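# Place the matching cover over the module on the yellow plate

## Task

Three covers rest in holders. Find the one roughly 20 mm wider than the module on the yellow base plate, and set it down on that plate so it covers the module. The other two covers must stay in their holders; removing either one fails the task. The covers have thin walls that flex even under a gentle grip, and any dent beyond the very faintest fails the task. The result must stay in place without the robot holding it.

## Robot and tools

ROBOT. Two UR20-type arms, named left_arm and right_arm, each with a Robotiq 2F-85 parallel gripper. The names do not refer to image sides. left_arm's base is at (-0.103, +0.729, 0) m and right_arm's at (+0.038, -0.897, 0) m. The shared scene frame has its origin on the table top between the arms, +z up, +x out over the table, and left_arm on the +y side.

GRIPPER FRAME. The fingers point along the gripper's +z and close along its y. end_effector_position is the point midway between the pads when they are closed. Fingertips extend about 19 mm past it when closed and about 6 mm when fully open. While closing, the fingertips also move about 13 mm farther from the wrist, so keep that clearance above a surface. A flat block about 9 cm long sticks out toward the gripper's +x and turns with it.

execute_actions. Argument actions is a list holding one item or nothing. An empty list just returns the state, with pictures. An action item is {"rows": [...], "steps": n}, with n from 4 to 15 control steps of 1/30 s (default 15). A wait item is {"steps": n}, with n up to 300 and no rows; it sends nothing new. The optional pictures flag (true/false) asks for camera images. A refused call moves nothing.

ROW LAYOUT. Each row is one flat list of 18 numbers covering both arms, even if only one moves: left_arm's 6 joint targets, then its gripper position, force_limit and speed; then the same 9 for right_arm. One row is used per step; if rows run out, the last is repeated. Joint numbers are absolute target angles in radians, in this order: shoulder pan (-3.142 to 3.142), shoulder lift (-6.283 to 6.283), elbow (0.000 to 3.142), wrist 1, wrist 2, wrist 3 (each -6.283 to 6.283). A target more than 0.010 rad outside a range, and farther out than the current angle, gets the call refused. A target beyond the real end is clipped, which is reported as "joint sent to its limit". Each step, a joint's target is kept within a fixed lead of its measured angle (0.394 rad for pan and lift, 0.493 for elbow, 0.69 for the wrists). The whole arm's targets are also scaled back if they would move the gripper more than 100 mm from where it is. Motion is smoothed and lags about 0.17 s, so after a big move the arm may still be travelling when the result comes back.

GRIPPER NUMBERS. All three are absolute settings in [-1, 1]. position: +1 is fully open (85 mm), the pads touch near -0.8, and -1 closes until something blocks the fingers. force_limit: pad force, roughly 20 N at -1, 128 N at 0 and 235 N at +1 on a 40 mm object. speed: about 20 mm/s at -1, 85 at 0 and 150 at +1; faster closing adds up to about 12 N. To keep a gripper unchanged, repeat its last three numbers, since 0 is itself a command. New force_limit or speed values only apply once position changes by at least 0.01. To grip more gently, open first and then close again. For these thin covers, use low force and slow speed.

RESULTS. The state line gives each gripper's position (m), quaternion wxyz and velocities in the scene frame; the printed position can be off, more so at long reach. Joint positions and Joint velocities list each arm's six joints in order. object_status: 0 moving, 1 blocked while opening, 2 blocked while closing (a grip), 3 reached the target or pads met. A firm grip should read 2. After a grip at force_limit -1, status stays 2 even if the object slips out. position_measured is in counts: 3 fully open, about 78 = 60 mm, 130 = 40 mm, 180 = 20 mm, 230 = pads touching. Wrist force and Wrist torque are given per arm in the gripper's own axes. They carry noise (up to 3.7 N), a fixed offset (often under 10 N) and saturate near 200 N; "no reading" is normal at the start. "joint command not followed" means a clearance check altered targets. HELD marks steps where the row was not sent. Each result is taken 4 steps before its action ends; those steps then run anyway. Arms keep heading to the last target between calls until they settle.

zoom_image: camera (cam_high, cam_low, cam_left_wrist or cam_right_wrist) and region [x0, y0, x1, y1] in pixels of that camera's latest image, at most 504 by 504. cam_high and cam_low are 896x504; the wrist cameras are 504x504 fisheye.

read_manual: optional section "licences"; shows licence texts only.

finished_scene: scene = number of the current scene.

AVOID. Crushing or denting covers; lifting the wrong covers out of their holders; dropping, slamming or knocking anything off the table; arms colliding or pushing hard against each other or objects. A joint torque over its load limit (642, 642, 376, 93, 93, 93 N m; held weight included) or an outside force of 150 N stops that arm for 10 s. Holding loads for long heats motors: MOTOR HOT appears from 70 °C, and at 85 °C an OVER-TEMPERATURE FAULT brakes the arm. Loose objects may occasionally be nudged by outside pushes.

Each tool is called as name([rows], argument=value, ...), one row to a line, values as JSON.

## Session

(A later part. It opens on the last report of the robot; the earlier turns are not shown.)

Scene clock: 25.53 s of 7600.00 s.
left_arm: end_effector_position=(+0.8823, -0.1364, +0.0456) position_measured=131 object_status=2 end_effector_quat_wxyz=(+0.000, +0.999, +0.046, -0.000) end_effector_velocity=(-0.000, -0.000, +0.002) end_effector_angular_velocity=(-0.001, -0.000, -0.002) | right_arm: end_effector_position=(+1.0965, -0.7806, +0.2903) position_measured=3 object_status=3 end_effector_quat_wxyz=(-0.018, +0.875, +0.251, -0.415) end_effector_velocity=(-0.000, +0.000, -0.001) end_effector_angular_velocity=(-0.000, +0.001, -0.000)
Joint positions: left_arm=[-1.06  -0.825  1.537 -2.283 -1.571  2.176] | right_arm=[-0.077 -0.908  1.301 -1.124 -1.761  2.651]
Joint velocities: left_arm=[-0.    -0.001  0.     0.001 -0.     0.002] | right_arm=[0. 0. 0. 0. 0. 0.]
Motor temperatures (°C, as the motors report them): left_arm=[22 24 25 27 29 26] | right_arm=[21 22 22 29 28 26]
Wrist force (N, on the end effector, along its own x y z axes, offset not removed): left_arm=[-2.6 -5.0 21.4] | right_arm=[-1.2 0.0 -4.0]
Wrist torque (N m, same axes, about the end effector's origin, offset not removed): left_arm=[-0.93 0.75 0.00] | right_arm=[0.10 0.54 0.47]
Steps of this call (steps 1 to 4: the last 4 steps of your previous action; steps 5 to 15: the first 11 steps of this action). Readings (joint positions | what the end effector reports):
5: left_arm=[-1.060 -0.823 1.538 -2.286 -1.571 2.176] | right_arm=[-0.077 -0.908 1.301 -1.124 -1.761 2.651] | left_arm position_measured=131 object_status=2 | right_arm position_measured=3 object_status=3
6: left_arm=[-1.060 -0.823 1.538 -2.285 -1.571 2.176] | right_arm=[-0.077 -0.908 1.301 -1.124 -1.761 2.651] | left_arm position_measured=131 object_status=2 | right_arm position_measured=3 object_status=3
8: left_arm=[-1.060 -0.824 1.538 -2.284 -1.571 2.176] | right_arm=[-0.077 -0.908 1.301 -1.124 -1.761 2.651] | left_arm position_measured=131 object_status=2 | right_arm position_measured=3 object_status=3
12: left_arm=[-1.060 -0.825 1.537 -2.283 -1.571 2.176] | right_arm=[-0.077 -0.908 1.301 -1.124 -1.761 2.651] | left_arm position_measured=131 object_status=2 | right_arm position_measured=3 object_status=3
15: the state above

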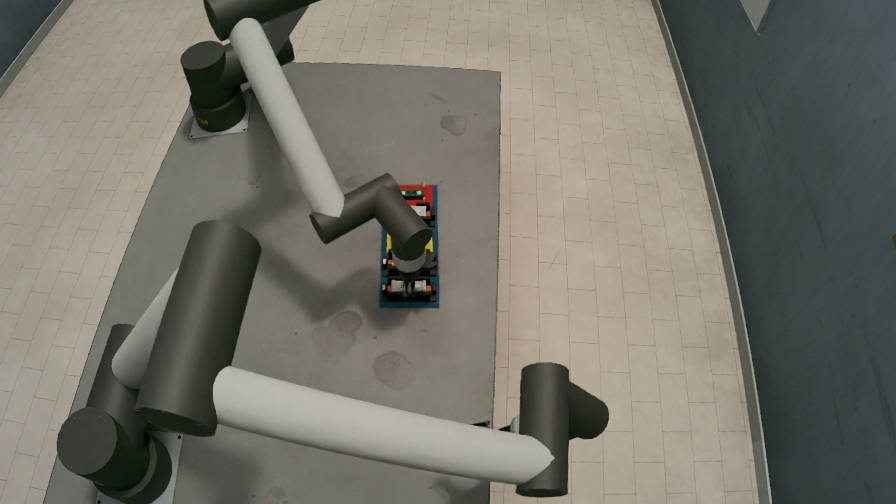

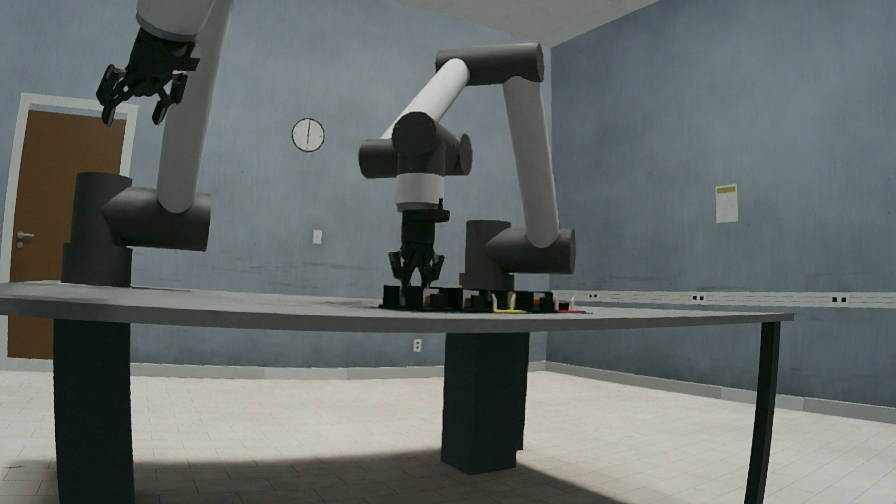

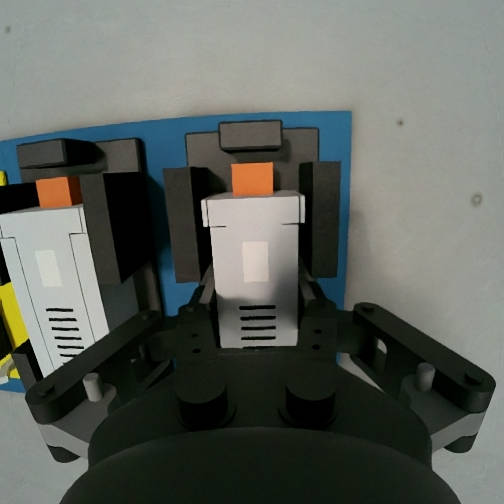

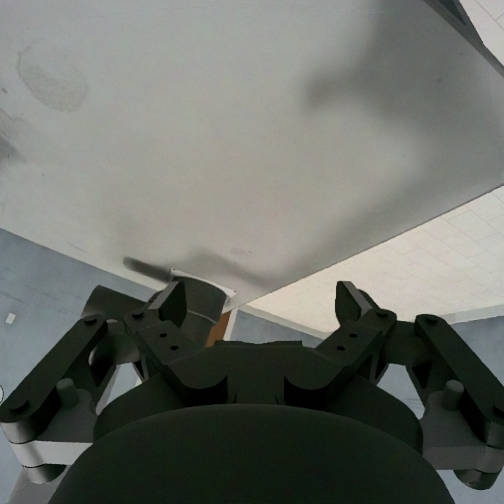

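execute_actions([
  {"rows":[[-1.0597,-0.8251,1.5374,-2.2831,-1.571,2.176,0.2,-1,0,-0.077,-0.908,1.301,-1.124,-1.761,2.651,1,-1,0]],"steps":8},
])

execute_actions([
  {"rows":[[-1.0596,-0.8208,1.5391,-2.2891,-1.571,2.176,0.2,-1,0,-0.077,-0.908,1.301,-1.124,-1.761,2.651,1,-1,0]],"steps":10},
])

execute_actions([
  {"rows":[[-1.0596,-0.8208,1.5391,-2.2891,-1.571,2.176,-1,-0.5,-1,-0.077,-0.908,1.301,-1.124,-1.761,2.651,1,-1,0]]},
])

execute_actions([
  {"steps":20},
])

execute_actions([
  {"rows":[[-1.0597,-0.8229,1.5382,-2.2861,-1.571,2.176,-1,-0.5,-1,-0.077,-0.908,1.301,-1.124,-1.761,2.651,1,-1,0]],"steps":10},
])

execute_actions([
  {"rows":[[-1.0597,-0.8251,1.5374,-2.2831,-1.571,2.176,-1,-0.5,-1,-0.077,-0.908,1.301,-1.124,-1.761,2.651,1,-1,0]]},
], pictures=true)

Scene clock: 26.03 s of 7600.00 s.
left_arm: end_effector_position=(+0.8823, -0.1365, +0.0459) position_measured=121 object_status=0 end_effector_quat_wxyz=(+0.000, +0.999, +0.046, -0.000) end_effector_velocity=(+0.000, -0.001, +0.002) end_effector_angular_velocity=(-0.001, -0.001, +0.000) | right_arm: end_effector_position=(+1.0965, -0.7806, +0.2903) position_measured=3 object_status=3 end_effector_quat_wxyz=(-0.018, +0.875, +0.251, -0.415) end_effector_velocity=(+0.000, +0.000, +0.000) end_effector_angular_velocity=(-0.000, -0.000, -0.000)
Joint positions: left_arm=[-1.06  -0.825  1.537 -2.283 -1.571  2.176] | right_arm=[-0.077 -0.908  1.301 -1.124 -1.761  2.651]
Joint velocities: left_arm=[-0.    -0.001 -0.    -0.    -0.    -0.001] | right_arm=[ 0. -0. -0.  0.  0.  0.]
Motor temperatures (°C, as the motors report them): left_arm=[22 24 25 27 29 26] | right_arm=[21 22 22 29 28 26]
Wrist force (N, on the end effector, along its own x y z axes, offset not removed): left_arm=[-2.3 -5.5 7.4] | right_arm=[-2.6 1.7 -3.8]
Wrist torque (N m, same axes, about the end effector's origin, offset not removed): left_arm=[-0.53 0.65 -0.02] | right_arm=[0.57 0.98 0.63]
Steps of this call (steps 1 to 4: the last 4 steps of your previous action; steps 5 to 11: the robot went on to your last target; steps 12 to 15: the first 4 steps of this action). Readings (joint positions | what the end effector reports):
12: left_arm=[-1.060 -0.825 1.537 -2.283 -1.571 2.176] | right_arm=[-0.077 -0.908 1.301 -1.124 -1.761 2.651] | left_arm position_measured=131 object_status=0 | right_arm position_measured=3 object_status=3
13: left_arm=[-1.060 -0.825 1.537 -2.283 -1.571 2.176] | right_arm=[-0.077 -0.908 1.301 -1.124 -1.761 2.651] | left_arm position_measured=131 object_status=0 | right_arm position_measured=3 object_status=3
15: the state above

Scene clock: 26.37 s of 7600.00 s.
left_arm: end_effector_position=(+0.8823, -0.1364, +0.0413) position_measured=104 object_status=0 end_effector_quat_wxyz=(+0.000, +0.999, +0.046, +0.000) end_effector_velocity=(-0.001, -0.000, -0.012) end_effector_angular_velocity=(-0.000, -0.000, -0.001) | right_arm: end_effector_position=(+1.0965, -0.7806, +0.2903) position_measured=3 object_status=3 end_effector_quat_wxyz=(-0.018, +0.875, +0.251, -0.415) end_effector_velocity=(-0.000, -0.000, -0.001) end_effector_angular_velocity=(-0.000, +0.001, -0.001)
Joint positions: left_arm=[-1.06  -0.822  1.539 -2.288 -1.571  2.176] | right_arm=[-0.077 -0.908  1.301 -1.124 -1.761  2.651]
Joint velocities: left_arm=[-0.     0.009  0.004 -0.013 -0.     0.001] | right_arm=[-0.     0.     0.001 -0.     0.     0.   ]
Motor temperatures (°C, as the motors report them): left_arm=[22 24 25 27 29 26] | right_arm=[21 22 22 29 28 26]
Wrist force (N, on the end effector, along its own x y z axes, offset not removed): left_arm=[-1.3 -1.9 5.7] | right_arm=[-3.2 1.3 2.5]
Wrist torque (N m, same axes, about the end effector's origin, offset not removed): left_arm=[-0.59 0.43 -0.08] | right_arm=[0.35 1.00 0.54]
Steps of this call (steps 1 to 4: the last 4 steps of your previous action; steps 5 to 10: the first 6 steps of this action). Readings (joint positions | what the end effector reports):
5: left_arm=[-1.060 -0.825 1.537 -2.283 -1.571 2.176] | right_arm=[-0.077 -0.908 1.301 -1.124 -1.761 2.651] | left_arm position_measured=105 object_status=0 | right_arm position_measured=3 object_status=3
6: left_arm=[-1.060 -0.824 1.537 -2.284 -1.571 2.176] | right_arm=[-0.077 -0.908 1.301 -1.124 -1.761 2.651] | left_arm position_measured=104 object_status=0 | right_arm position_measured=3 object_status=3
8: left_arm=[-1.060 -0.823 1.538 -2.287 -1.571 2.176] | right_arm=[-0.077 -0.908 1.301 -1.124 -1.761 2.651] | left_arm position_measured=104 object_status=0 | right_arm position_measured=3 object_status=3
10: the state above

Scene clock: 26.87 s of 7600.00 s.
left_arm: end_effector_position=(+0.8823, -0.1362, +0.0401) position_measured=117 object_status=0 end_effector_quat_wxyz=(+0.000, +0.999, +0.046, -0.000) end_effector_velocity=(+0.001, +0.001, +0.000) end_effector_angular_velocity=(-0.000, -0.000, +0.003) | right_arm: end_effector_position=(+1.0965, -0.7806, +0.2903) position_measured=3 object_status=3 end_effector_quat_wxyz=(-0.018, +0.875, +0.251, -0.415) end_effector_velocity=(-0.000, +0.000, -0.001) end_effector_angular_velocity=(+0.000, +0.001, -0.000)
Joint positions: left_arm=[-1.06  -0.821  1.539 -2.289 -1.571  2.176] | right_arm=[-0.077 -0.908  1.301 -1.124 -1.761  2.651]
Joint velocities: left_arm=[ 0.001 -0.    -0.    -0.    -0.    -0.002] | right_arm=[ 0.     0.001  0.    -0.     0.     0.   ]
Motor temperatures (°C, as the motors report them): left_arm=[22 24 25 27 29 26] | right_arm=[21 22 22 29 28 26]
Wrist force (N, on the end effector, along its own x y z axes, offset not removed): left_arm=[-2.3 -1.8 -0.9] | right_arm=[-1.4 0.0 -3.9]
Wrist torque (N m, same axes, about the end effector's origin, offset not removed): left_arm=[-0.63 0.59 -0.04] | right_arm=[0.16 0.62 0.61]
Steps of this call (steps 1 to 4: the last 4 steps of your previous action; steps 5 to 15: the first 11 steps of this action). Readings (joint positions | what the end effector reports):
5: left_arm=[-1.060 -0.821 1.539 -2.289 -1.571 2.176] | right_arm=[-0.077 -0.908 1.301 -1.124 -1.761 2.651] | left_arm position_measured=104 object_status=0 | right_arm position_measured=3 object_status=3
6: left_arm=[-1.060 -0.821 1.539 -2.289 -1.571 2.176] | right_arm=[-0.077 -0.908 1.301 -1.124 -1.761 2.651] | left_arm position_measured=104 object_status=0 | right_arm position_measured=3 object_status=3
8: left_arm=[-1.060 -0.821 1.539 -2.289 -1.571 2.176] | right_arm=[-0.077 -0.908 1.301 -1.124 -1.761 2.651] | left_arm position_measured=106 object_status=0 | right_arm position_measured=3 object_status=3
12: left_arm=[-1.060 -0.821 1.539 -2.289 -1.571 2.176] | right_arm=[-0.077 -0.908 1.301 -1.124 -1.761 2.651] | left_arm position_measured=113 object_status=0 | right_arm position_measured=3 object_status=3
15: the state above

Scene clock: 27.53 s of 7600.00 s.
left_arm: end_effector_position=(+0.8823, -0.1362, +0.0401) position_measured=133 object_status=2 end_effector_quat_wxyz=(+0.000, +0.999, +0.046, -0.000) end_effector_velocity=(-0.002, -0.001, -0.001) end_effector_angular_velocity=(+0.000, +0.001, +0.000) | right_arm: end_effector_position=(+1.0965, -0.7806, +0.2903) position_measured=3 object_status=3 end_effector_quat_wxyz=(-0.018, +0.875, +0.251, -0.415) end_effector_velocity=(-0.000, +0.000, -0.001) end_effector_angular_velocity=(+0.000, +0.001, +0.000)
Joint positions: left_arm=[-1.06  -0.821  1.539 -2.289 -1.571  2.176] | right_arm=[-0.077 -0.908  1.301 -1.124 -1.761  2.651]
Joint velocities: left_arm=[-0.002  0.     0.     0.    -0.    -0.002] | right_arm=[ 0.     0.     0.001  0.     0.    -0.   ]
Motor temperatures (°C, as the motors report them): left_arm=[22 24 25 27 29 26] | right_arm=[21 22 22 29 28 26]
Wrist force (N, on the end effector, along its own x y z axes, offset not removed): left_arm=[-4.4 -2.1 -19.0] | right_arm=[-1.5 -0.4 -0.5]
Wrist torque (N m, same axes, about the end effector's origin, offset not removed): left_arm=[-0.38 1.04 0.00] | right_arm=[0.06 0.67 0.50]
Kept back: nothing.
Steps of this call (steps 1 to 4: the last 4 steps of your previous action; steps 5 to 15: the robot went on to your last target; steps 16 to 20: nothing new was sent). Readings (joint positions | what the end effector reports):
1: left_arm=[-1.060 -0.821 1.539 -2.289 -1.571 2.176] | right_arm=[-0.077 -0.908 1.301 -1.124 -1.761 2.651] | left_arm position_measured=119 object_status=0 | right_arm position_measured=3 object_status=3
2: left_arm=[-1.060 -0.821 1.539 -2.289 -1.571 2.176] | right_arm=[-0.077 -0.908 1.301 -1.124 -1.761 2.651] | left_arm position_measured=120 object_status=0 | right_arm position_measured=3 object_status=3
4: left_arm=[-1.060 -0.821 1.539 -2.289 -1.571 2.176] | right_arm=[-0.077 -0.908 1.301 -1.124 -1.761 2.651] | left_arm position_measured=123 object_status=0 | right_arm position_measured=3 object_status=3
8: left_arm=[-1.060 -0.821 1.539 -2.289 -1.571 2.176] | right_arm=[-0.077 -0.908 1.301 -1.124 -1.761 2.651] | left_arm position_measured=128 object_status=0 | right_arm position_measured=3 object_status=3
20: the state above
All arms were judged still, so your last target was given up. Only a new action makes them travel on or press farther. Fingers that are still opening or closing keep moving.

Scene clock: 27.73 s of 7600.00 s.
left_arm: end_effector_position=(+0.8822, -0.1361, +0.0418) position_measured=134 object_status=2 end_effector_quat_wxyz=(-0.000, +0.999, +0.046, -0.000) end_effector_velocity=(-0.001, -0.000, +0.004) end_effector_angular_velocity=(+0.001, +0.001, -0.001) | right_arm: end_effector_position=(+1.0965, -0.7806, +0.2903) position_measured=3 object_status=3 end_effector_quat_wxyz=(-0.018, +0.875, +0.251, -0.415) end_effector_velocity=(+0.000, +0.000, -0.000) end_effector_angular_velocity=(+0.000, +0.000, +0.000)
Joint positions: left_arm=[-1.06  -0.822  1.539 -2.287 -1.571  2.176] | right_arm=[-0.077 -0.908  1.301 -1.124 -1.761  2.651]
Joint velocities: left_arm=[-0.    -0.003 -0.002  0.007 -0.     0.001] | right_arm=[ 0.  0. -0. -0.  0.  0.]
Motor temperatures (°C, as the motors report them): left_arm=[22 24 25 27 29 26] | right_arm=[21 22 22 29 28 26]
Wrist force (N, on the end effector, along its own x y z axes, offset not removed): left_arm=[2.0 2.1 23.9] | right_arm=[-3.4 0.2 -2.7]
Wrist torque (N m, same axes, about the end effector's origin, offset not removed): left_arm=[-0.31 0.17 -0.15] | right_arm=[0.23 0.90 0.49]
Steps of this call (steps 1 to 6: the first 6 steps of this action). Readings (joint positions | what the end effector reports):
1: left_arm=[-1.060 -0.821 1.539 -2.289 -1.571 2.176] | right_arm=[-0.077 -0.908 1.301 -1.124 -1.761 2.651] | left_arm position_measured=133 object_status=2 | right_arm position_measured=3 object_status=3
2: left_arm=[-1.060 -0.821 1.539 -2.289 -1.571 2.176] | right_arm=[-0.077 -0.908 1.301 -1.124 -1.761 2.651] | left_arm position_measured=133 object_status=2 | right_arm position_measured=3 object_status=3
4: left_arm=[-1.060 -0.822 1.539 -2.287 -1.571 2.176] | right_arm=[-0.077 -0.908 1.301 -1.124 -1.761 2.651] | left_arm position_measured=133 object_status=2 | right_arm position_measured=3 object_status=3
6: the state above

Scene clock: 28.23 s of 7600.00 s.
left_arm: end_effector_position=(+0.8823, -0.1364, +0.0456) position_measured=134 object_status=2 end_effector_quat_wxyz=(+0.000, +0.999, +0.046, -0.000) end_effector_velocity=(+0.001, +0.001, +0.001) end_effector_angular_velocity=(+0.000, +0.000, +0.001) | right_arm: end_effector_position=(+1.0965, -0.7806, +0.2903) position_measured=3 object_status=3 end_effector_quat_wxyz=(-0.018, +0.875, +0.251, -0.415) end_effector_velocity=(+0.000, +0.000, +0.001) end_effector_angular_velocity=(+0.000, -0.000, +0.000)
Joint positions: left_arm=[-1.06  -0.825  1.537 -2.283 -1.571  2.176] | right_arm=[-0.077 -0.908  1.301 -1.124 -1.761  2.651]
Joint velocities: left_arm=[ 0.001 -0.    -0.     0.001 -0.    -0.   ] | right_arm=[ 0.    -0.    -0.001  0.001  0.    -0.   ]
Motor temperatures (°C, as the motors report them): left_arm=[22 24 25 27 29 26] | right_arm=[21 22 22 29 28 26]
Wrist force (N, on the end effector, along its own x y z axes, offset not removed): left_arm=[-1.7 -2.9 24.2] | right_arm=[-1.9 2.1 -1.3]
Wrist torque (N m, same axes, about the end effector's origin, offset not removed): left_arm=[-0.50 0.65 -0.09] | right_arm=[0.70 0.63 0.70]
Steps of this call (steps 1 to 4: the last 4 steps of your previous action; steps 5 to 15: the first 11 steps of this action). Readings (joint positions | what the end effector reports):
5: left_arm=[-1.060 -0.823 1.538 -2.286 -1.571 2.176] | right_arm=[-0.077 -0.908 1.301 -1.124 -1.761 2.651] | left_arm position_measured=134 object_status=2 | right_arm position_measured=3 object_status=3
6: left_arm=[-1.060 -0.823 1.538 -2.285 -1.571 2.176] | right_arm=[-0.077 -0.908 1.301 -1.124 -1.761 2.651] | left_arm position_measured=134 object_status=2 | right_arm position_measured=3 object_status=3
8: left_arm=[-1.060 -0.824 1.538 -2.284 -1.571 2.176] | right_arm=[-0.077 -0.908 1.301 -1.124 -1.761 2.651] | left_arm position_measured=134 object_status=2 | right_arm position_measured=3 object_status=3
12: left_arm=[-1.060 -0.825 1.537 -2.283 -1.571 2.176] | right_arm=[-0.077 -0.908 1.301 -1.124 -1.761 2.651] | left_arm position_measured=134 object_status=2 | right_arm position_measured=3 object_status=3
15: the state above

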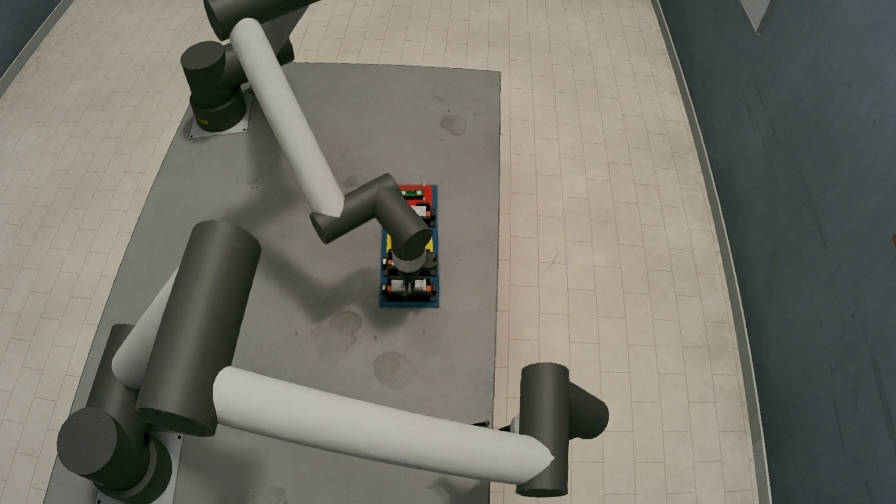

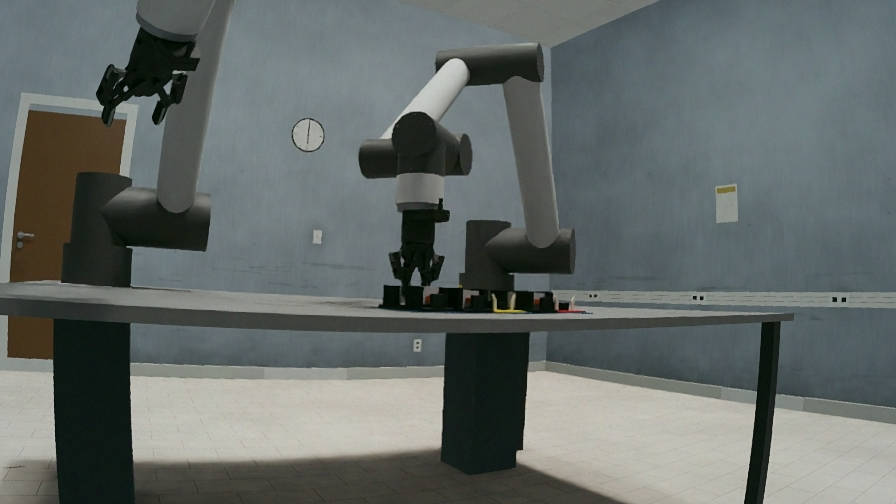

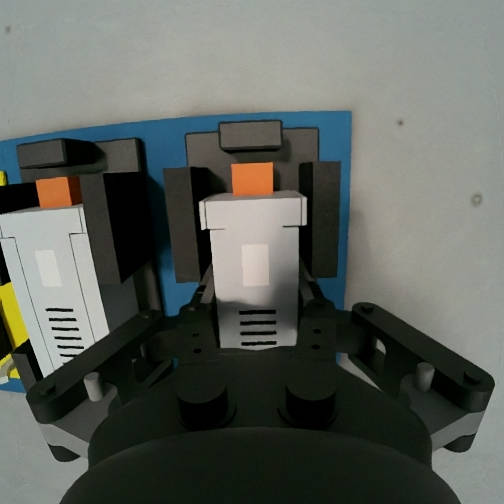

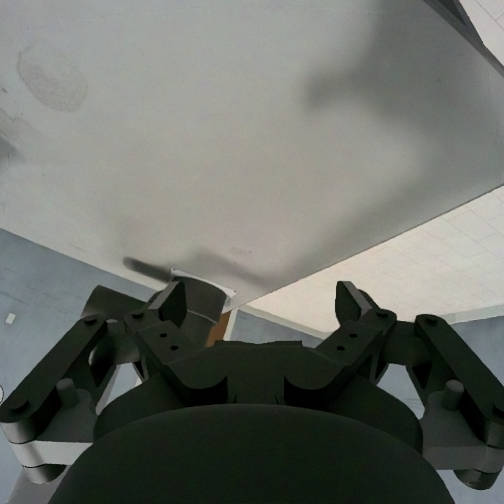

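execute_actions([
  {"rows":[[-1.0597,-0.8288,1.5362,-2.2782,-1.571,2.176,-1,-0.5,-1,-0.077,-0.908,1.301,-1.124,-1.761,2.651,1,-1,0]],"steps":8},
])

execute_actions([
  {"rows":[[-1.0597,-0.8325,1.5349,-2.2732,-1.571,2.176,-1,-0.5,-1,-0.077,-0.908,1.301,-1.124,-1.761,2.651,1,-1,0]],"steps":8},
])

execute_actions([
  {"rows":[[-1.0597,-0.8362,1.5335,-2.2681,-1.571,2.176,-1,-0.5,-1,-0.077,-0.908,1.301,-1.124,-1.761,2.651,1,-1,0]],"steps":8},
])

execute_actions([
  {"rows":[[-1.0597,-0.8399,1.5321,-2.263,-1.571,2.176,-1,-0.5,-1,-0.077,-0.908,1.301,-1.124,-1.761,2.651,1,-1,0]],"steps":12},
], pictures=true)

Scene clock: 28.73 s of 7600.00 s.
left_arm: end_effector_position=(+0.8823, -0.1364, +0.0489) position_measured=134 object_status=2 end_effector_quat_wxyz=(+0.000, +0.999, +0.046, -0.000) end_effector_velocity=(-0.003, -0.002, +0.021) end_effector_angular_velocity=(+0.001, +0.001, -0.002) | right_arm: end_effector_position=(+1.0965, -0.7806, +0.2903) position_measured=3 object_status=3 end_effector_quat_wxyz=(-0.018, +0.875, +0.251, -0.415) end_effector_velocity=(+0.000, +0.000, +0.001) end_effector_angular_velocity=(+0.000, -0.001, -0.000)
Joint positions: left_arm=[-1.06  -0.827  1.537 -2.28  -1.571  2.176] | right_arm=[-0.077 -0.908  1.301 -1.124 -1.761  2.651]
Joint velocities: left_arm=[-0.002 -0.017 -0.005  0.023 -0.     0.   ] | right_arm=[ 0.    -0.    -0.001 -0.     0.     0.   ]
Motor temperatures (°C, as the motors report them): left_arm=[22 24 25 27 29 26] | right_arm=[21 22 22 29 28 26]
Wrist force (N, on the end effector, along its own x y z axes, offset not removed): left_arm=[-0.4 2.7 21.2] | right_arm=[-2.1 3.0 -3.9]
Wrist torque (N m, same axes, about the end effector's origin, offset not removed): left_arm=[0.26 0.25 -0.09] | right_arm=[0.69 0.67 0.42]
Steps of this call (steps 1 to 4: the last 4 steps of your previous action; steps 5 to 11: the robot went on to your last target; steps 12 to 15: the first 4 steps of this action). Readings (joint positions | what the end effector reports):
12: left_arm=[-1.060 -0.825 1.537 -2.283 -1.571 2.176] | right_arm=[-0.077 -0.908 1.301 -1.124 -1.761 2.651] | left_arm position_measured=134 object_status=2 | right_arm position_measured=3 object_status=3
13: left_arm=[-1.060 -0.826 1.537 -2.282 -1.571 2.176] | right_arm=[-0.077 -0.908 1.301 -1.124 -1.761 2.651] | left_arm position_measured=134 object_status=2 | right_arm position_measured=3 object_status=3
15: the state above

Scene clock: 29.00 s of 7600.00 s.
left_arm: end_effector_position=(+0.8823, -0.1364, +0.0538) position_measured=134 object_status=2 end_effector_quat_wxyz=(+0.000, +0.999, +0.046, -0.000) end_effector_velocity=(+0.000, +0.002, +0.020) end_effector_angular_velocity=(+0.002, +0.002, +0.000) | right_arm: end_effector_position=(+1.0965, -0.7806, +0.2903) position_measured=3 object_status=3 end_effector_quat_wxyz=(-0.018, +0.875, +0.251, -0.415) end_effector_velocity=(+0.000, +0.000, -0.000) end_effector_angular_velocity=(+0.000, +0.000, +0.000)
Joint positions: left_arm=[-1.06  -0.831  1.535 -2.275 -1.571  2.176] | right_arm=[-0.077 -0.908  1.301 -1.124 -1.761  2.651]
Joint velocities: left_arm=[ 0.001 -0.015 -0.006  0.024 -0.     0.001] | right_arm=[ 0.  0. -0.  0.  0. -0.]
Motor temperatures (°C, as the motors report them): left_arm=[22 24 25 27 29 26] | right_arm=[21 22 22 29 28 26]
Wrist force (N, on the end effector, along its own x y z axes, offset not removed): left_arm=[0.4 -1.6 25.3] | right_arm=[-2.3 0.3 -2.2]
Wrist torque (N m, same axes, about the end effector's origin, offset not removed): left_arm=[-0.49 0.15 -0.08] | right_arm=[0.29 0.84 0.41]
Steps of this call (steps 1 to 4: the last 4 steps of your previous action; steps 5 to 8: the first 4 steps of this action). Readings (joint positions | what the end effector reports):
5: left_arm=[-1.060 -0.829 1.536 -2.278 -1.571 2.176] | right_arm=[-0.077 -0.908 1.301 -1.124 -1.761 2.651] | left_arm position_measured=134 object_status=2 | right_arm position_measured=3 object_status=3
6: left_arm=[-1.060 -0.829 1.536 -2.277 -1.571 2.176] | right_arm=[-0.077 -0.908 1.301 -1.124 -1.761 2.651] | left_arm position_measured=134 object_status=2 | right_arm position_measured=3 object_status=3
8: the state above

Scene clock: 29.27 s of 7600.00 s.
left_arm: end_effector_position=(+0.8823, -0.1365, +0.0588) position_measured=134 object_status=2 end_effector_quat_wxyz=(+0.000, +0.999, +0.046, -0.000) end_effector_velocity=(+0.000, +0.001, +0.025) end_effector_angular_velocity=(-0.001, -0.000, +0.002) | right_arm: end_effector_position=(+1.0965, -0.7806, +0.2903) position_measured=3 object_status=3 end_effector_quat_wxyz=(-0.018, +0.875, +0.251, -0.415) end_effector_velocity=(-0.000, +0.000, -0.000) end_effector_angular_velocity=(+0.000, +0.000, +0.000)
Joint positions: left_arm=[-1.06  -0.835  1.534 -2.27  -1.571  2.176] | right_arm=[-0.077 -0.908  1.301 -1.124 -1.761  2.651]
Joint velocities: left_arm=[ 0.    -0.019 -0.006  0.024 -0.    -0.002] | right_arm=[ 0.  0.  0. -0.  0.  0.]
Motor temperatures (°C, as the motors report them): left_arm=[22 24 25 27 29 26] | right_arm=[21 22 22 29 28 26]
Wrist force (N, on the end effector, along its own x y z axes, offset not removed): left_arm=[-6.4 -2.1 25.4] | right_arm=[-4.8 6.8 -3.1]
Wrist torque (N m, same axes, about the end effector's origin, offset not removed): left_arm=[-0.65 1.36 -0.11] | right_arm=[1.59 1.35 0.51]
Steps of this call (steps 1 to 4: the last 4 steps of your previous action; steps 5 to 8: the first 4 steps of this action). Readings (joint positions | what the end effector reports):
5: left_arm=[-1.060 -0.832 1.535 -2.273 -1.571 2.176] | right_arm=[-0.077 -0.908 1.301 -1.124 -1.761 2.651] | left_arm position_measured=134 object_status=2 | right_arm position_measured=3 object_status=3
6: left_arm=[-1.060 -0.833 1.535 -2.272 -1.571 2.176] | right_arm=[-0.077 -0.908 1.301 -1.124 -1.761 2.651] | left_arm position_measured=134 object_status=2 | right_arm position_measured=3 object_status=3
8: the state above

Scene clock: 29.67 s of 7600.00 s.
left_arm: end_effector_position=(+0.8823, -0.1365, +0.0654) position_measured=134 object_status=2 end_effector_quat_wxyz=(+0.000, +0.999, +0.046, -0.000) end_effector_velocity=(-0.001, +0.000, +0.004) end_effector_angular_velocity=(+0.001, +0.001, -0.001) | right_arm: end_effector_position=(+1.0965, -0.7806, +0.2903) position_measured=3 object_status=3 end_effector_quat_wxyz=(-0.018, +0.875, +0.251, -0.415) end_effector_velocity=(+0.000, +0.000, +0.000) end_effector_angular_velocity=(-0.000, -0.001, +0.001)
Joint positions: left_arm=[-1.06  -0.84   1.532 -2.263 -1.571  2.176] | right_arm=[-0.077 -0.908  1.301 -1.124 -1.761  2.651]
Joint velocities: left_arm=[-0.    -0.003  0.     0.005 -0.     0.001] | right_arm=[ 0. -0. -0. -0. -0. -0.]
Motor temperatures (°C, as the motors report them): left_arm=[22 24 25 27 29 26] | right_arm=[21 22 22 29 28 26]
Wrist force (N, on the end effector, along its own x y z axes, offset not removed): left_arm=[0.1 -3.3 4.5] | right_arm=[-4.9 0.7 -2.1]
Wrist torque (N m, same axes, about the end effector's origin, offset not removed): left_arm=[-0.88 0.35 -0.16] | right_arm=[0.28 1.30 0.63]
Steps of this call (steps 1 to 4: the last 4 steps of your previous action; steps 5 to 12: the first 8 steps of this action). Readings (joint positions | what the end effector reports):
5: left_arm=[-1.060 -0.836 1.534 -2.268 -1.571 2.176] | right_arm=[-0.077 -0.908 1.301 -1.124 -1.761 2.651] | left_arm position_measured=134 object_status=2 | right_arm position_measured=3 object_status=3
6: left_arm=[-1.060 -0.837 1.533 -2.267 -1.571 2.176] | right_arm=[-0.077 -0.908 1.301 -1.124 -1.761 2.651] | left_arm position_measured=134 object_status=2 | right_arm position_measured=3 object_status=3
8: left_arm=[-1.060 -0.839 1.533 -2.265 -1.571 2.176] | right_arm=[-0.077 -0.908 1.301 -1.124 -1.761 2.651] | left_arm position_measured=134 object_status=2 | right_arm position_measured=3 object_status=3
12: the state above

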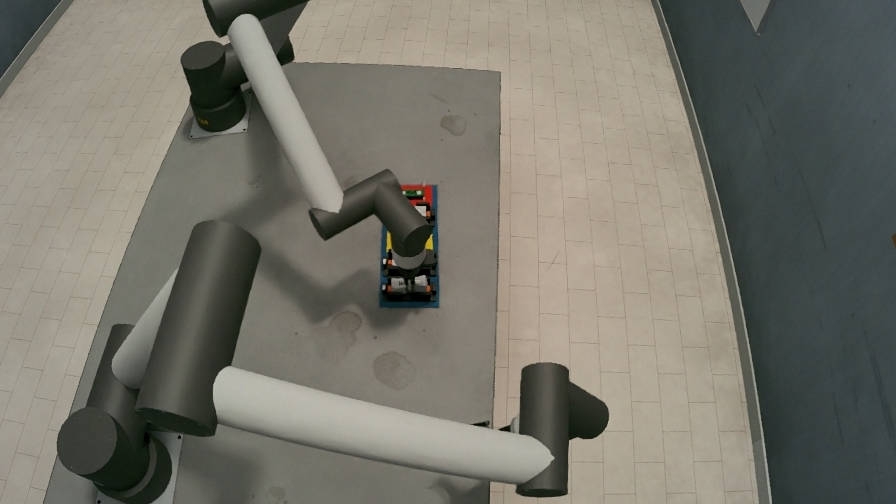

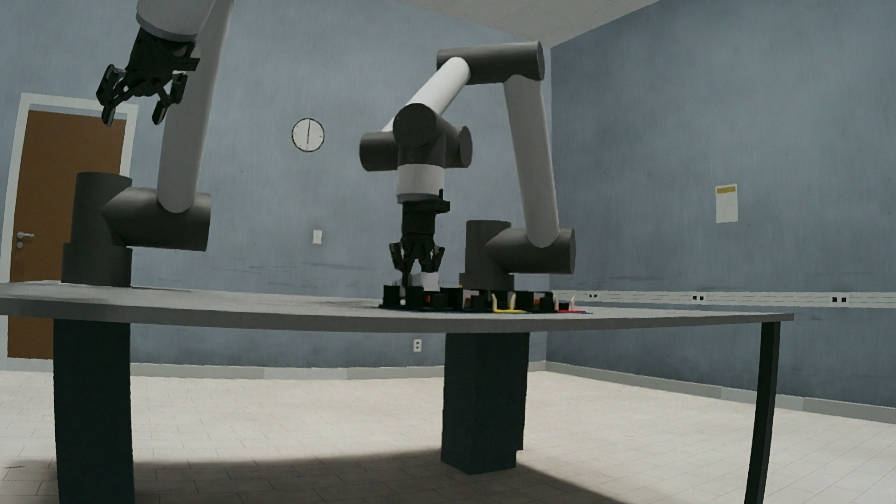

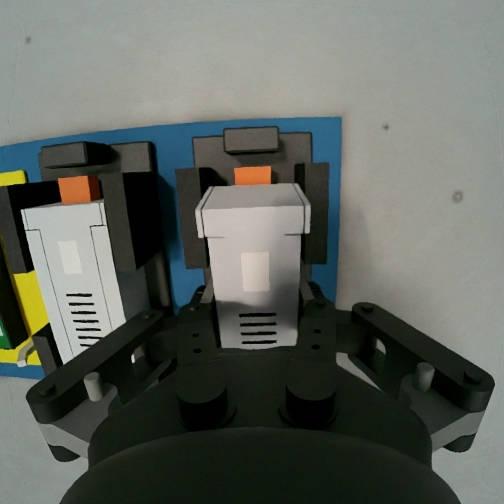

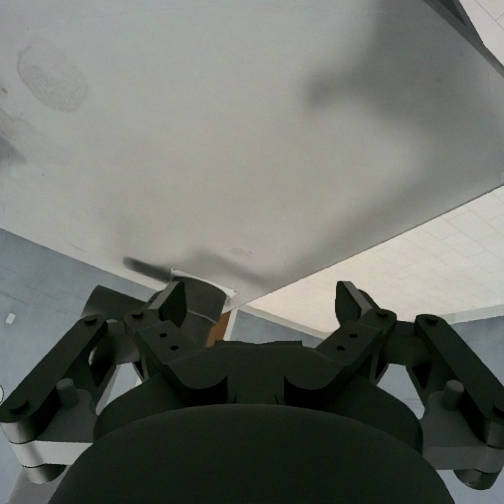

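execute_actions([
  {"rows":[[-1.0597,-0.8544,1.526,-2.2424,-1.571,2.176,-1,-0.5,-1,-0.077,-0.908,1.301,-1.124,-1.761,2.651,1,-1,0]],"steps":8},
])

execute_actions([
  {"rows":[[-1.0597,-0.8844,1.510,-2.1964,-1.571,2.176,-1,-0.5,-1,-0.077,-0.908,1.301,-1.124,-1.761,2.651,1,-1,0]],"steps":12},
])

execute_actions([
  {"rows":[[-1.0055,-0.955,1.637,-2.2528,-1.571,2.23,-1,-0.5,-1,-0.077,-0.908,1.301,-1.124,-1.761,2.651,1,-1,0]],"steps":8},
])

execute_actions([
  {"rows":[[-0.9513,-1.0201,1.7639,-2.3146,-1.571,2.2846,-1,-0.5,-1,-0.077,-0.908,1.301,-1.124,-1.761,2.651,1,-1,0]]},
])

execute_actions([
  {"steps":10},
], pictures=true)

zoom_image(camera="cam_low", region=[430, 230, 570, 325])

zoom_image(camera="cam_high", region=[370, 195, 450, 270])

Scene clock: 30.23 s of 7600.00 s.
left_arm: end_effector_position=(+0.8824, -0.1366, +0.0784) position_measured=134 object_status=2 end_effector_quat_wxyz=(+0.000, +0.999, +0.046, -0.000) end_effector_velocity=(-0.002, +0.002, +0.090) end_effector_angular_velocity=(+0.004, +0.004, -0.000) | right_arm: end_effector_position=(+1.0965, -0.7806, +0.2903) position_measured=3 object_status=3 end_effector_quat_wxyz=(-0.018, +0.875, +0.251, -0.415) end_effector_velocity=(-0.000, +0.000, +0.000) end_effector_angular_velocity=(-0.000, -0.000, -0.000)
Joint positions: left_arm=[-1.06  -0.849  1.528 -2.25  -1.571  2.176] | right_arm=[-0.077 -0.908  1.301 -1.124 -1.761  2.651]
Joint velocities: left_arm=[-0.    -0.067 -0.025  0.098 -0.     0.   ] | right_arm=[ 0. -0.  0.  0. -0.  0.]
Motor temperatures (°C, as the motors report them): left_arm=[22 24 25 27 29 26] | right_arm=[21 22 22 29 28 26]
Wrist force (N, on the end effector, along its own x y z axes, offset not removed): left_arm=[-1.9 -1.5 3.7] | right_arm=[-3.0 -0.7 -4.2]
Wrist torque (N m, same axes, about the end effector's origin, offset not removed): left_arm=[-0.46 0.60 -0.22] | right_arm=[0.09 0.91 0.43]
Steps of this call (steps 1 to 4: the last 4 steps of your previous action; steps 5 to 13: the robot went on to your last target; steps 14 to 17: the first 4 steps of this action). Readings (joint positions | what the end effector reports):
14: left_arm=[-1.060 -0.840 1.532 -2.263 -1.571 2.176] | right_arm=[-0.077 -0.908 1.301 -1.124 -1.761 2.651] | left_arm position_measured=134 object_status=2 | right_arm position_measured=3 object_status=3
15: left_arm=[-1.060 -0.843 1.531 -2.259 -1.571 2.176] | right_arm=[-0.077 -0.908 1.301 -1.124 -1.761 2.651] | left_arm position_measured=134 object_status=2 | right_arm position_measured=3 object_status=3
17: the state above

Scene clock: 30.63 s of 7600.00 s.
left_arm: end_effector_position=(+0.8828, -0.1370, +0.1265) position_measured=134 object_status=2 end_effector_quat_wxyz=(+0.000, +0.999, +0.046, +0.000) end_effector_velocity=(-0.001, +0.002, +0.035) end_effector_angular_velocity=(+0.003, +0.003, -0.001) | right_arm: end_effector_position=(+1.0965, -0.7806, +0.2903) position_measured=3 object_status=3 end_effector_quat_wxyz=(-0.018, +0.875, +0.251, -0.415) end_effector_velocity=(+0.000, -0.000, +0.001) end_effector_angular_velocity=(-0.000, -0.001, -0.000)
Joint positions: left_arm=[-1.06  -0.883  1.511 -2.199 -1.571  2.176] | right_arm=[-0.077 -0.908  1.301 -1.124 -1.761  2.651]
Joint velocities: left_arm=[ 0.001 -0.025 -0.013  0.041 -0.     0.001] | right_arm=[-0. -0. -0. -0. -0.  0.]
Motor temperatures (°C, as the motors report them): left_arm=[22 24 25 27 29 26] | right_arm=[21 22 22 29 28 26]
Wrist force (N, on the end effector, along its own x y z axes, offset not removed): left_arm=[-0.5 -2.4 2.5] | right_arm=[-4.3 0.4 1.8]
Wrist torque (N m, same axes, about the end effector's origin, offset not removed): left_arm=[-0.69 0.33 -0.19] | right_arm=[0.23 1.08 0.62]
Steps of this call (steps 1 to 4: the last 4 steps of your previous action; steps 5 to 12: the first 8 steps of this action). Readings (joint positions | what the end effector reports):
5: left_arm=[-1.060 -0.854 1.526 -2.243 -1.571 2.176] | right_arm=[-0.077 -0.908 1.301 -1.124 -1.761 2.651] | left_arm position_measured=134 object_status=2 | right_arm position_measured=3 object_status=3
6: left_arm=[-1.060 -0.859 1.523 -2.235 -1.571 2.176] | right_arm=[-0.077 -0.908 1.301 -1.124 -1.761 2.651] | left_arm position_measured=134 object_status=2 | right_arm position_measured=3 object_status=3
8: left_arm=[-1.060 -0.873 1.516 -2.214 -1.571 2.176] | right_arm=[-0.077 -0.908 1.301 -1.124 -1.761 2.651] | left_arm position_measured=134 object_status=2 | right_arm position_measured=3 object_status=3
12: the state above

Scene clock: 30.90 s of 7600.00 s.
left_arm: end_effector_position=(+0.8871, -0.0806, +0.1374) position_measured=134 object_status=2 end_effector_quat_wxyz=(+0.004, +0.999, +0.046, +0.003) end_effector_velocity=(-0.099, +0.658, -0.047) end_effector_angular_velocity=(+0.092, +0.078, +0.005) | right_arm: end_effector_position=(+1.0965, -0.7806, +0.2903) position_measured=3 object_status=3 end_effector_quat_wxyz=(-0.018, +0.875, +0.251, -0.415) end_effector_velocity=(+0.000, -0.000, -0.000) end_effector_angular_velocity=(+0.000, +0.000, -0.001)
Joint positions: left_arm=[-1.028 -0.923  1.572 -2.229 -1.571  2.207] | right_arm=[-0.077 -0.908  1.301 -1.124 -1.761  2.651]
Joint velocities: left_arm=[ 0.288 -0.404  0.813 -0.288  0.     0.283] | right_arm=[-0.001  0.    -0.     0.     0.    -0.   ]
Motor temperatures (°C, as the motors report them): left_arm=[22 24 25 27 29 26] | right_arm=[21 22 22 29 28 26]
Wrist force (N, on the end effector, along its own x y z axes, offset not removed): left_arm=[4.5 -7.6 -16.6] | right_arm=[1.0 2.8 1.3]
Wrist torque (N m, same axes, about the end effector's origin, offset not removed): left_arm=[-1.71 -0.18 -0.03] | right_arm=[0.79 0.05 0.55]
Steps of this call (steps 1 to 4: the last 4 steps of your previous action; steps 5 to 8: the first 4 steps of this action). Readings (joint positions | what the end effector reports):
5: left_arm=[-1.059 -0.885 1.510 -2.197 -1.571 2.176] | right_arm=[-0.077 -0.908 1.301 -1.124 -1.761 2.651] | left_arm position_measured=134 object_status=2 | right_arm position_measured=3 object_status=3
6: left_arm=[-1.053 -0.891 1.519 -2.204 -1.571 2.183] | right_arm=[-0.077 -0.908 1.301 -1.124 -1.761 2.651] | left_arm position_measured=134 object_status=2 | right_arm position_measured=3 object_status=3
8: the state above

Scene clock: 31.40 s of 7600.00 s.
left_arm: end_effector_position=(+0.8635, +0.0761, +0.1307) position_measured=134 object_status=2 end_effector_quat_wxyz=(+0.000, +0.999, +0.045, +0.000) end_effector_velocity=(-0.010, +0.032, -0.007) end_effector_angular_velocity=(+0.005, +0.005, -0.001) | right_arm: end_effector_position=(+1.0965, -0.7806, +0.2903) position_measured=3 object_status=3 end_effector_quat_wxyz=(-0.018, +0.875, +0.251, -0.415) end_effector_velocity=(-0.000, +0.000, +0.000) end_effector_angular_velocity=(+0.000, +0.000, +0.000)
Joint positions: left_arm=[-0.952 -1.019  1.761 -2.313 -1.571  2.283] | right_arm=[-0.077 -0.908  1.301 -1.124 -1.761  2.651]
Joint velocities: left_arm=[ 0.014 -0.017  0.041 -0.018  0.     0.015] | right_arm=[ 0. -0.  0.  0.  0.  0.]
Motor temperatures (°C, as the motors report them): left_arm=[22 24 25 27 29 26] | right_arm=[21 22 22 29 28 26]
Wrist force (N, on the end effector, along its own x y z axes, offset not removed): left_arm=[-4.7 -2.8 6.2] | right_arm=[-4.8 3.0 1.6]
Wrist torque (N m, same axes, about the end effector's origin, offset not removed): left_arm=[-0.82 1.10 -0.01] | right_arm=[0.81 1.26 0.47]
Steps of this call (steps 1 to 4: the last 4 steps of your previous action; steps 5 to 15: the first 11 steps of this action). Readings (joint positions | what the end effector reports):
5: left_arm=[-1.008 -0.952 1.630 -2.250 -1.571 2.228] | right_arm=[-0.077 -0.908 1.301 -1.124 -1.761 2.651] | left_arm position_measured=134 object_status=2 | right_arm position_measured=3 object_status=3
6: left_arm=[-1.000 -0.960 1.642 -2.259 -1.571 2.236] | right_arm=[-0.077 -0.908 1.301 -1.124 -1.761 2.651] | left_arm position_measured=134 object_status=2 | right_arm position_measured=3 object_status=3
8: left_arm=[-0.976 -0.990 1.696 -2.286 -1.571 2.260] | right_arm=[-0.077 -0.908 1.301 -1.124 -1.761 2.651] | left_arm position_measured=134 object_status=2 | right_arm position_measured=3 object_status=3
12: left_arm=[-0.956 -1.015 1.752 -2.310 -1.571 2.280] | right_arm=[-0.077 -0.908 1.301 -1.124 -1.761 2.651] | left_arm position_measured=134 object_status=2 | right_arm position_measured=3 object_status=3
15: the state above

Scene clock: 31.73 s of 7600.00 s.
left_arm: end_effector_position=(+0.8627, +0.0785, +0.1301) position_measured=134 object_status=2 end_effector_quat_wxyz=(+0.000, +0.999, +0.045, -0.000) end_effector_velocity=(+0.000, +0.002, -0.002) end_effector_angular_velocity=(+0.001, +0.001, +0.002) | right_arm: end_effector_position=(+1.0965, -0.7806, +0.2903) position_measured=3 object_status=3 end_effector_quat_wxyz=(-0.018, +0.875, +0.251, -0.415) end_effector_velocity=(-0.000, -0.000, -0.000) end_effector_angular_velocity=(+0.000, +0.000, -0.001)
Joint positions: left_arm=[-0.951 -1.02   1.764 -2.315 -1.571  2.285] | right_arm=[-0.077 -0.908  1.301 -1.124 -1.761  2.651]
Joint velocities: left_arm=[ 0.002  0.002  0.001 -0.    -0.    -0.001] | right_arm=[-0.  0.  0.  0.  0.  0.]
Motor temperatures (°C, as the motors report them): left_arm=[22 24 25 27 29 26] | right_arm=[21 22 22 29 28 26]
Wrist force (N, on the end effector, along its own x y z axes, offset not removed): left_arm=[0.1 0.3 6.4] | right_arm=[-2.4 2.1 -2.3]
Wrist torque (N m, same axes, about the end effector's origin, offset not removed): left_arm=[-0.13 0.26 -0.15] | right_arm=[0.61 0.74 0.48]
Kept back: nothing.
Steps of this call (steps 1 to 4: the last 4 steps of your previous action; steps 5 to 10: the robot went on to your last target). Readings (joint positions | what the end effector reports):
1: left_arm=[-0.952 -1.019 1.762 -2.314 -1.571 2.284] | right_arm=[-0.077 -0.908 1.301 -1.124 -1.761 2.651] | left_arm position_measured=134 object_status=2 | right_arm position_measured=3 object_status=3
2: left_arm=[-0.952 -1.020 1.763 -2.314 -1.571 2.284] | right_arm=[-0.077 -0.908 1.301 -1.124 -1.761 2.651] | left_arm position_measured=134 object_status=2 | right_arm position_measured=3 object_status=3
4: left_arm=[-0.952 -1.020 1.763 -2.314 -1.571 2.284] | right_arm=[-0.077 -0.908 1.301 -1.124 -1.761 2.651] | left_arm position_measured=134 object_status=2 | right_arm position_measured=3 object_status=3
8: left_arm=[-0.951 -1.020 1.764 -2.315 -1.571 2.285] | right_arm=[-0.077 -0.908 1.301 -1.124 -1.761 2.651] | left_arm position_measured=134 object_status=2 | right_arm position_measured=3 object_status=3
10: the state above

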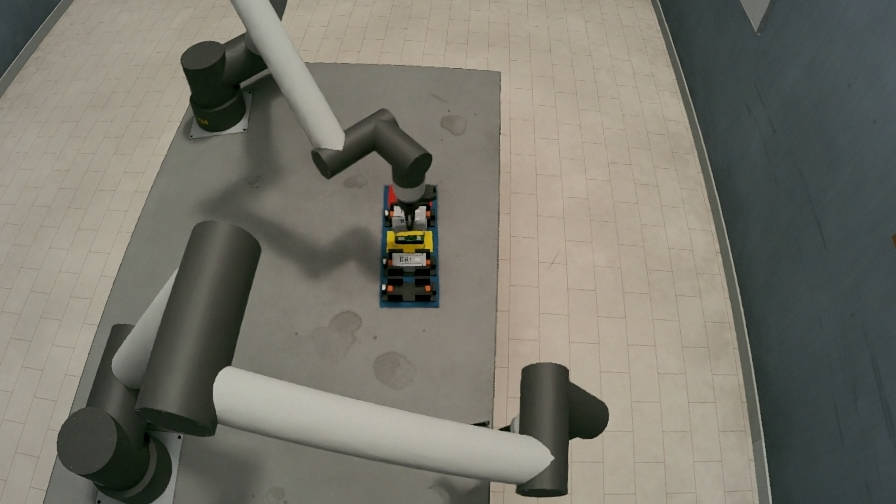

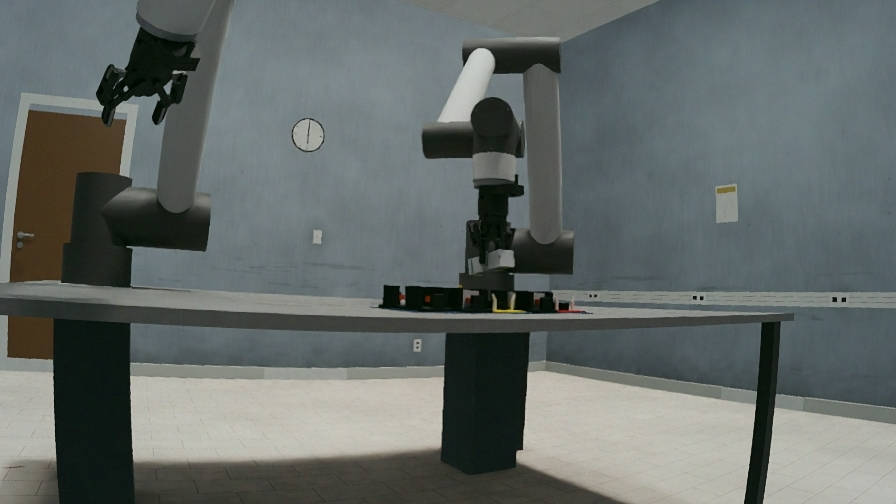

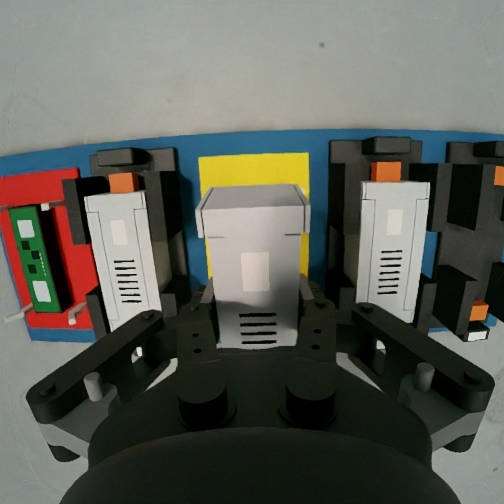

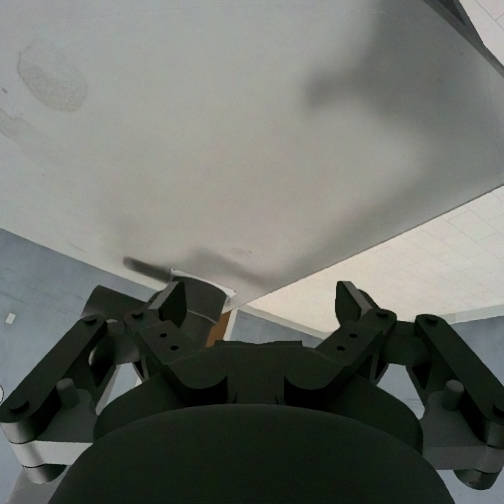

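Region (430, 230, 570, 325) of cam_low's 896x504 image, scaled by 3.600, with more detail than that image has; it fills the top 342 rows of this view, and the rest is white.

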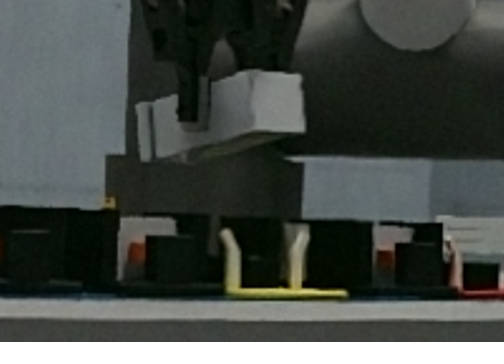

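Region (370, 195, 450, 270) of cam_high's 896x504 image, scaled by 6.300, with more detail than that image has; it fills the top 472 rows of this view, and the rest is white.

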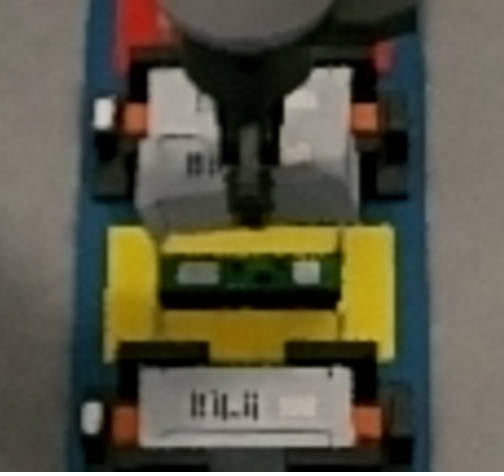

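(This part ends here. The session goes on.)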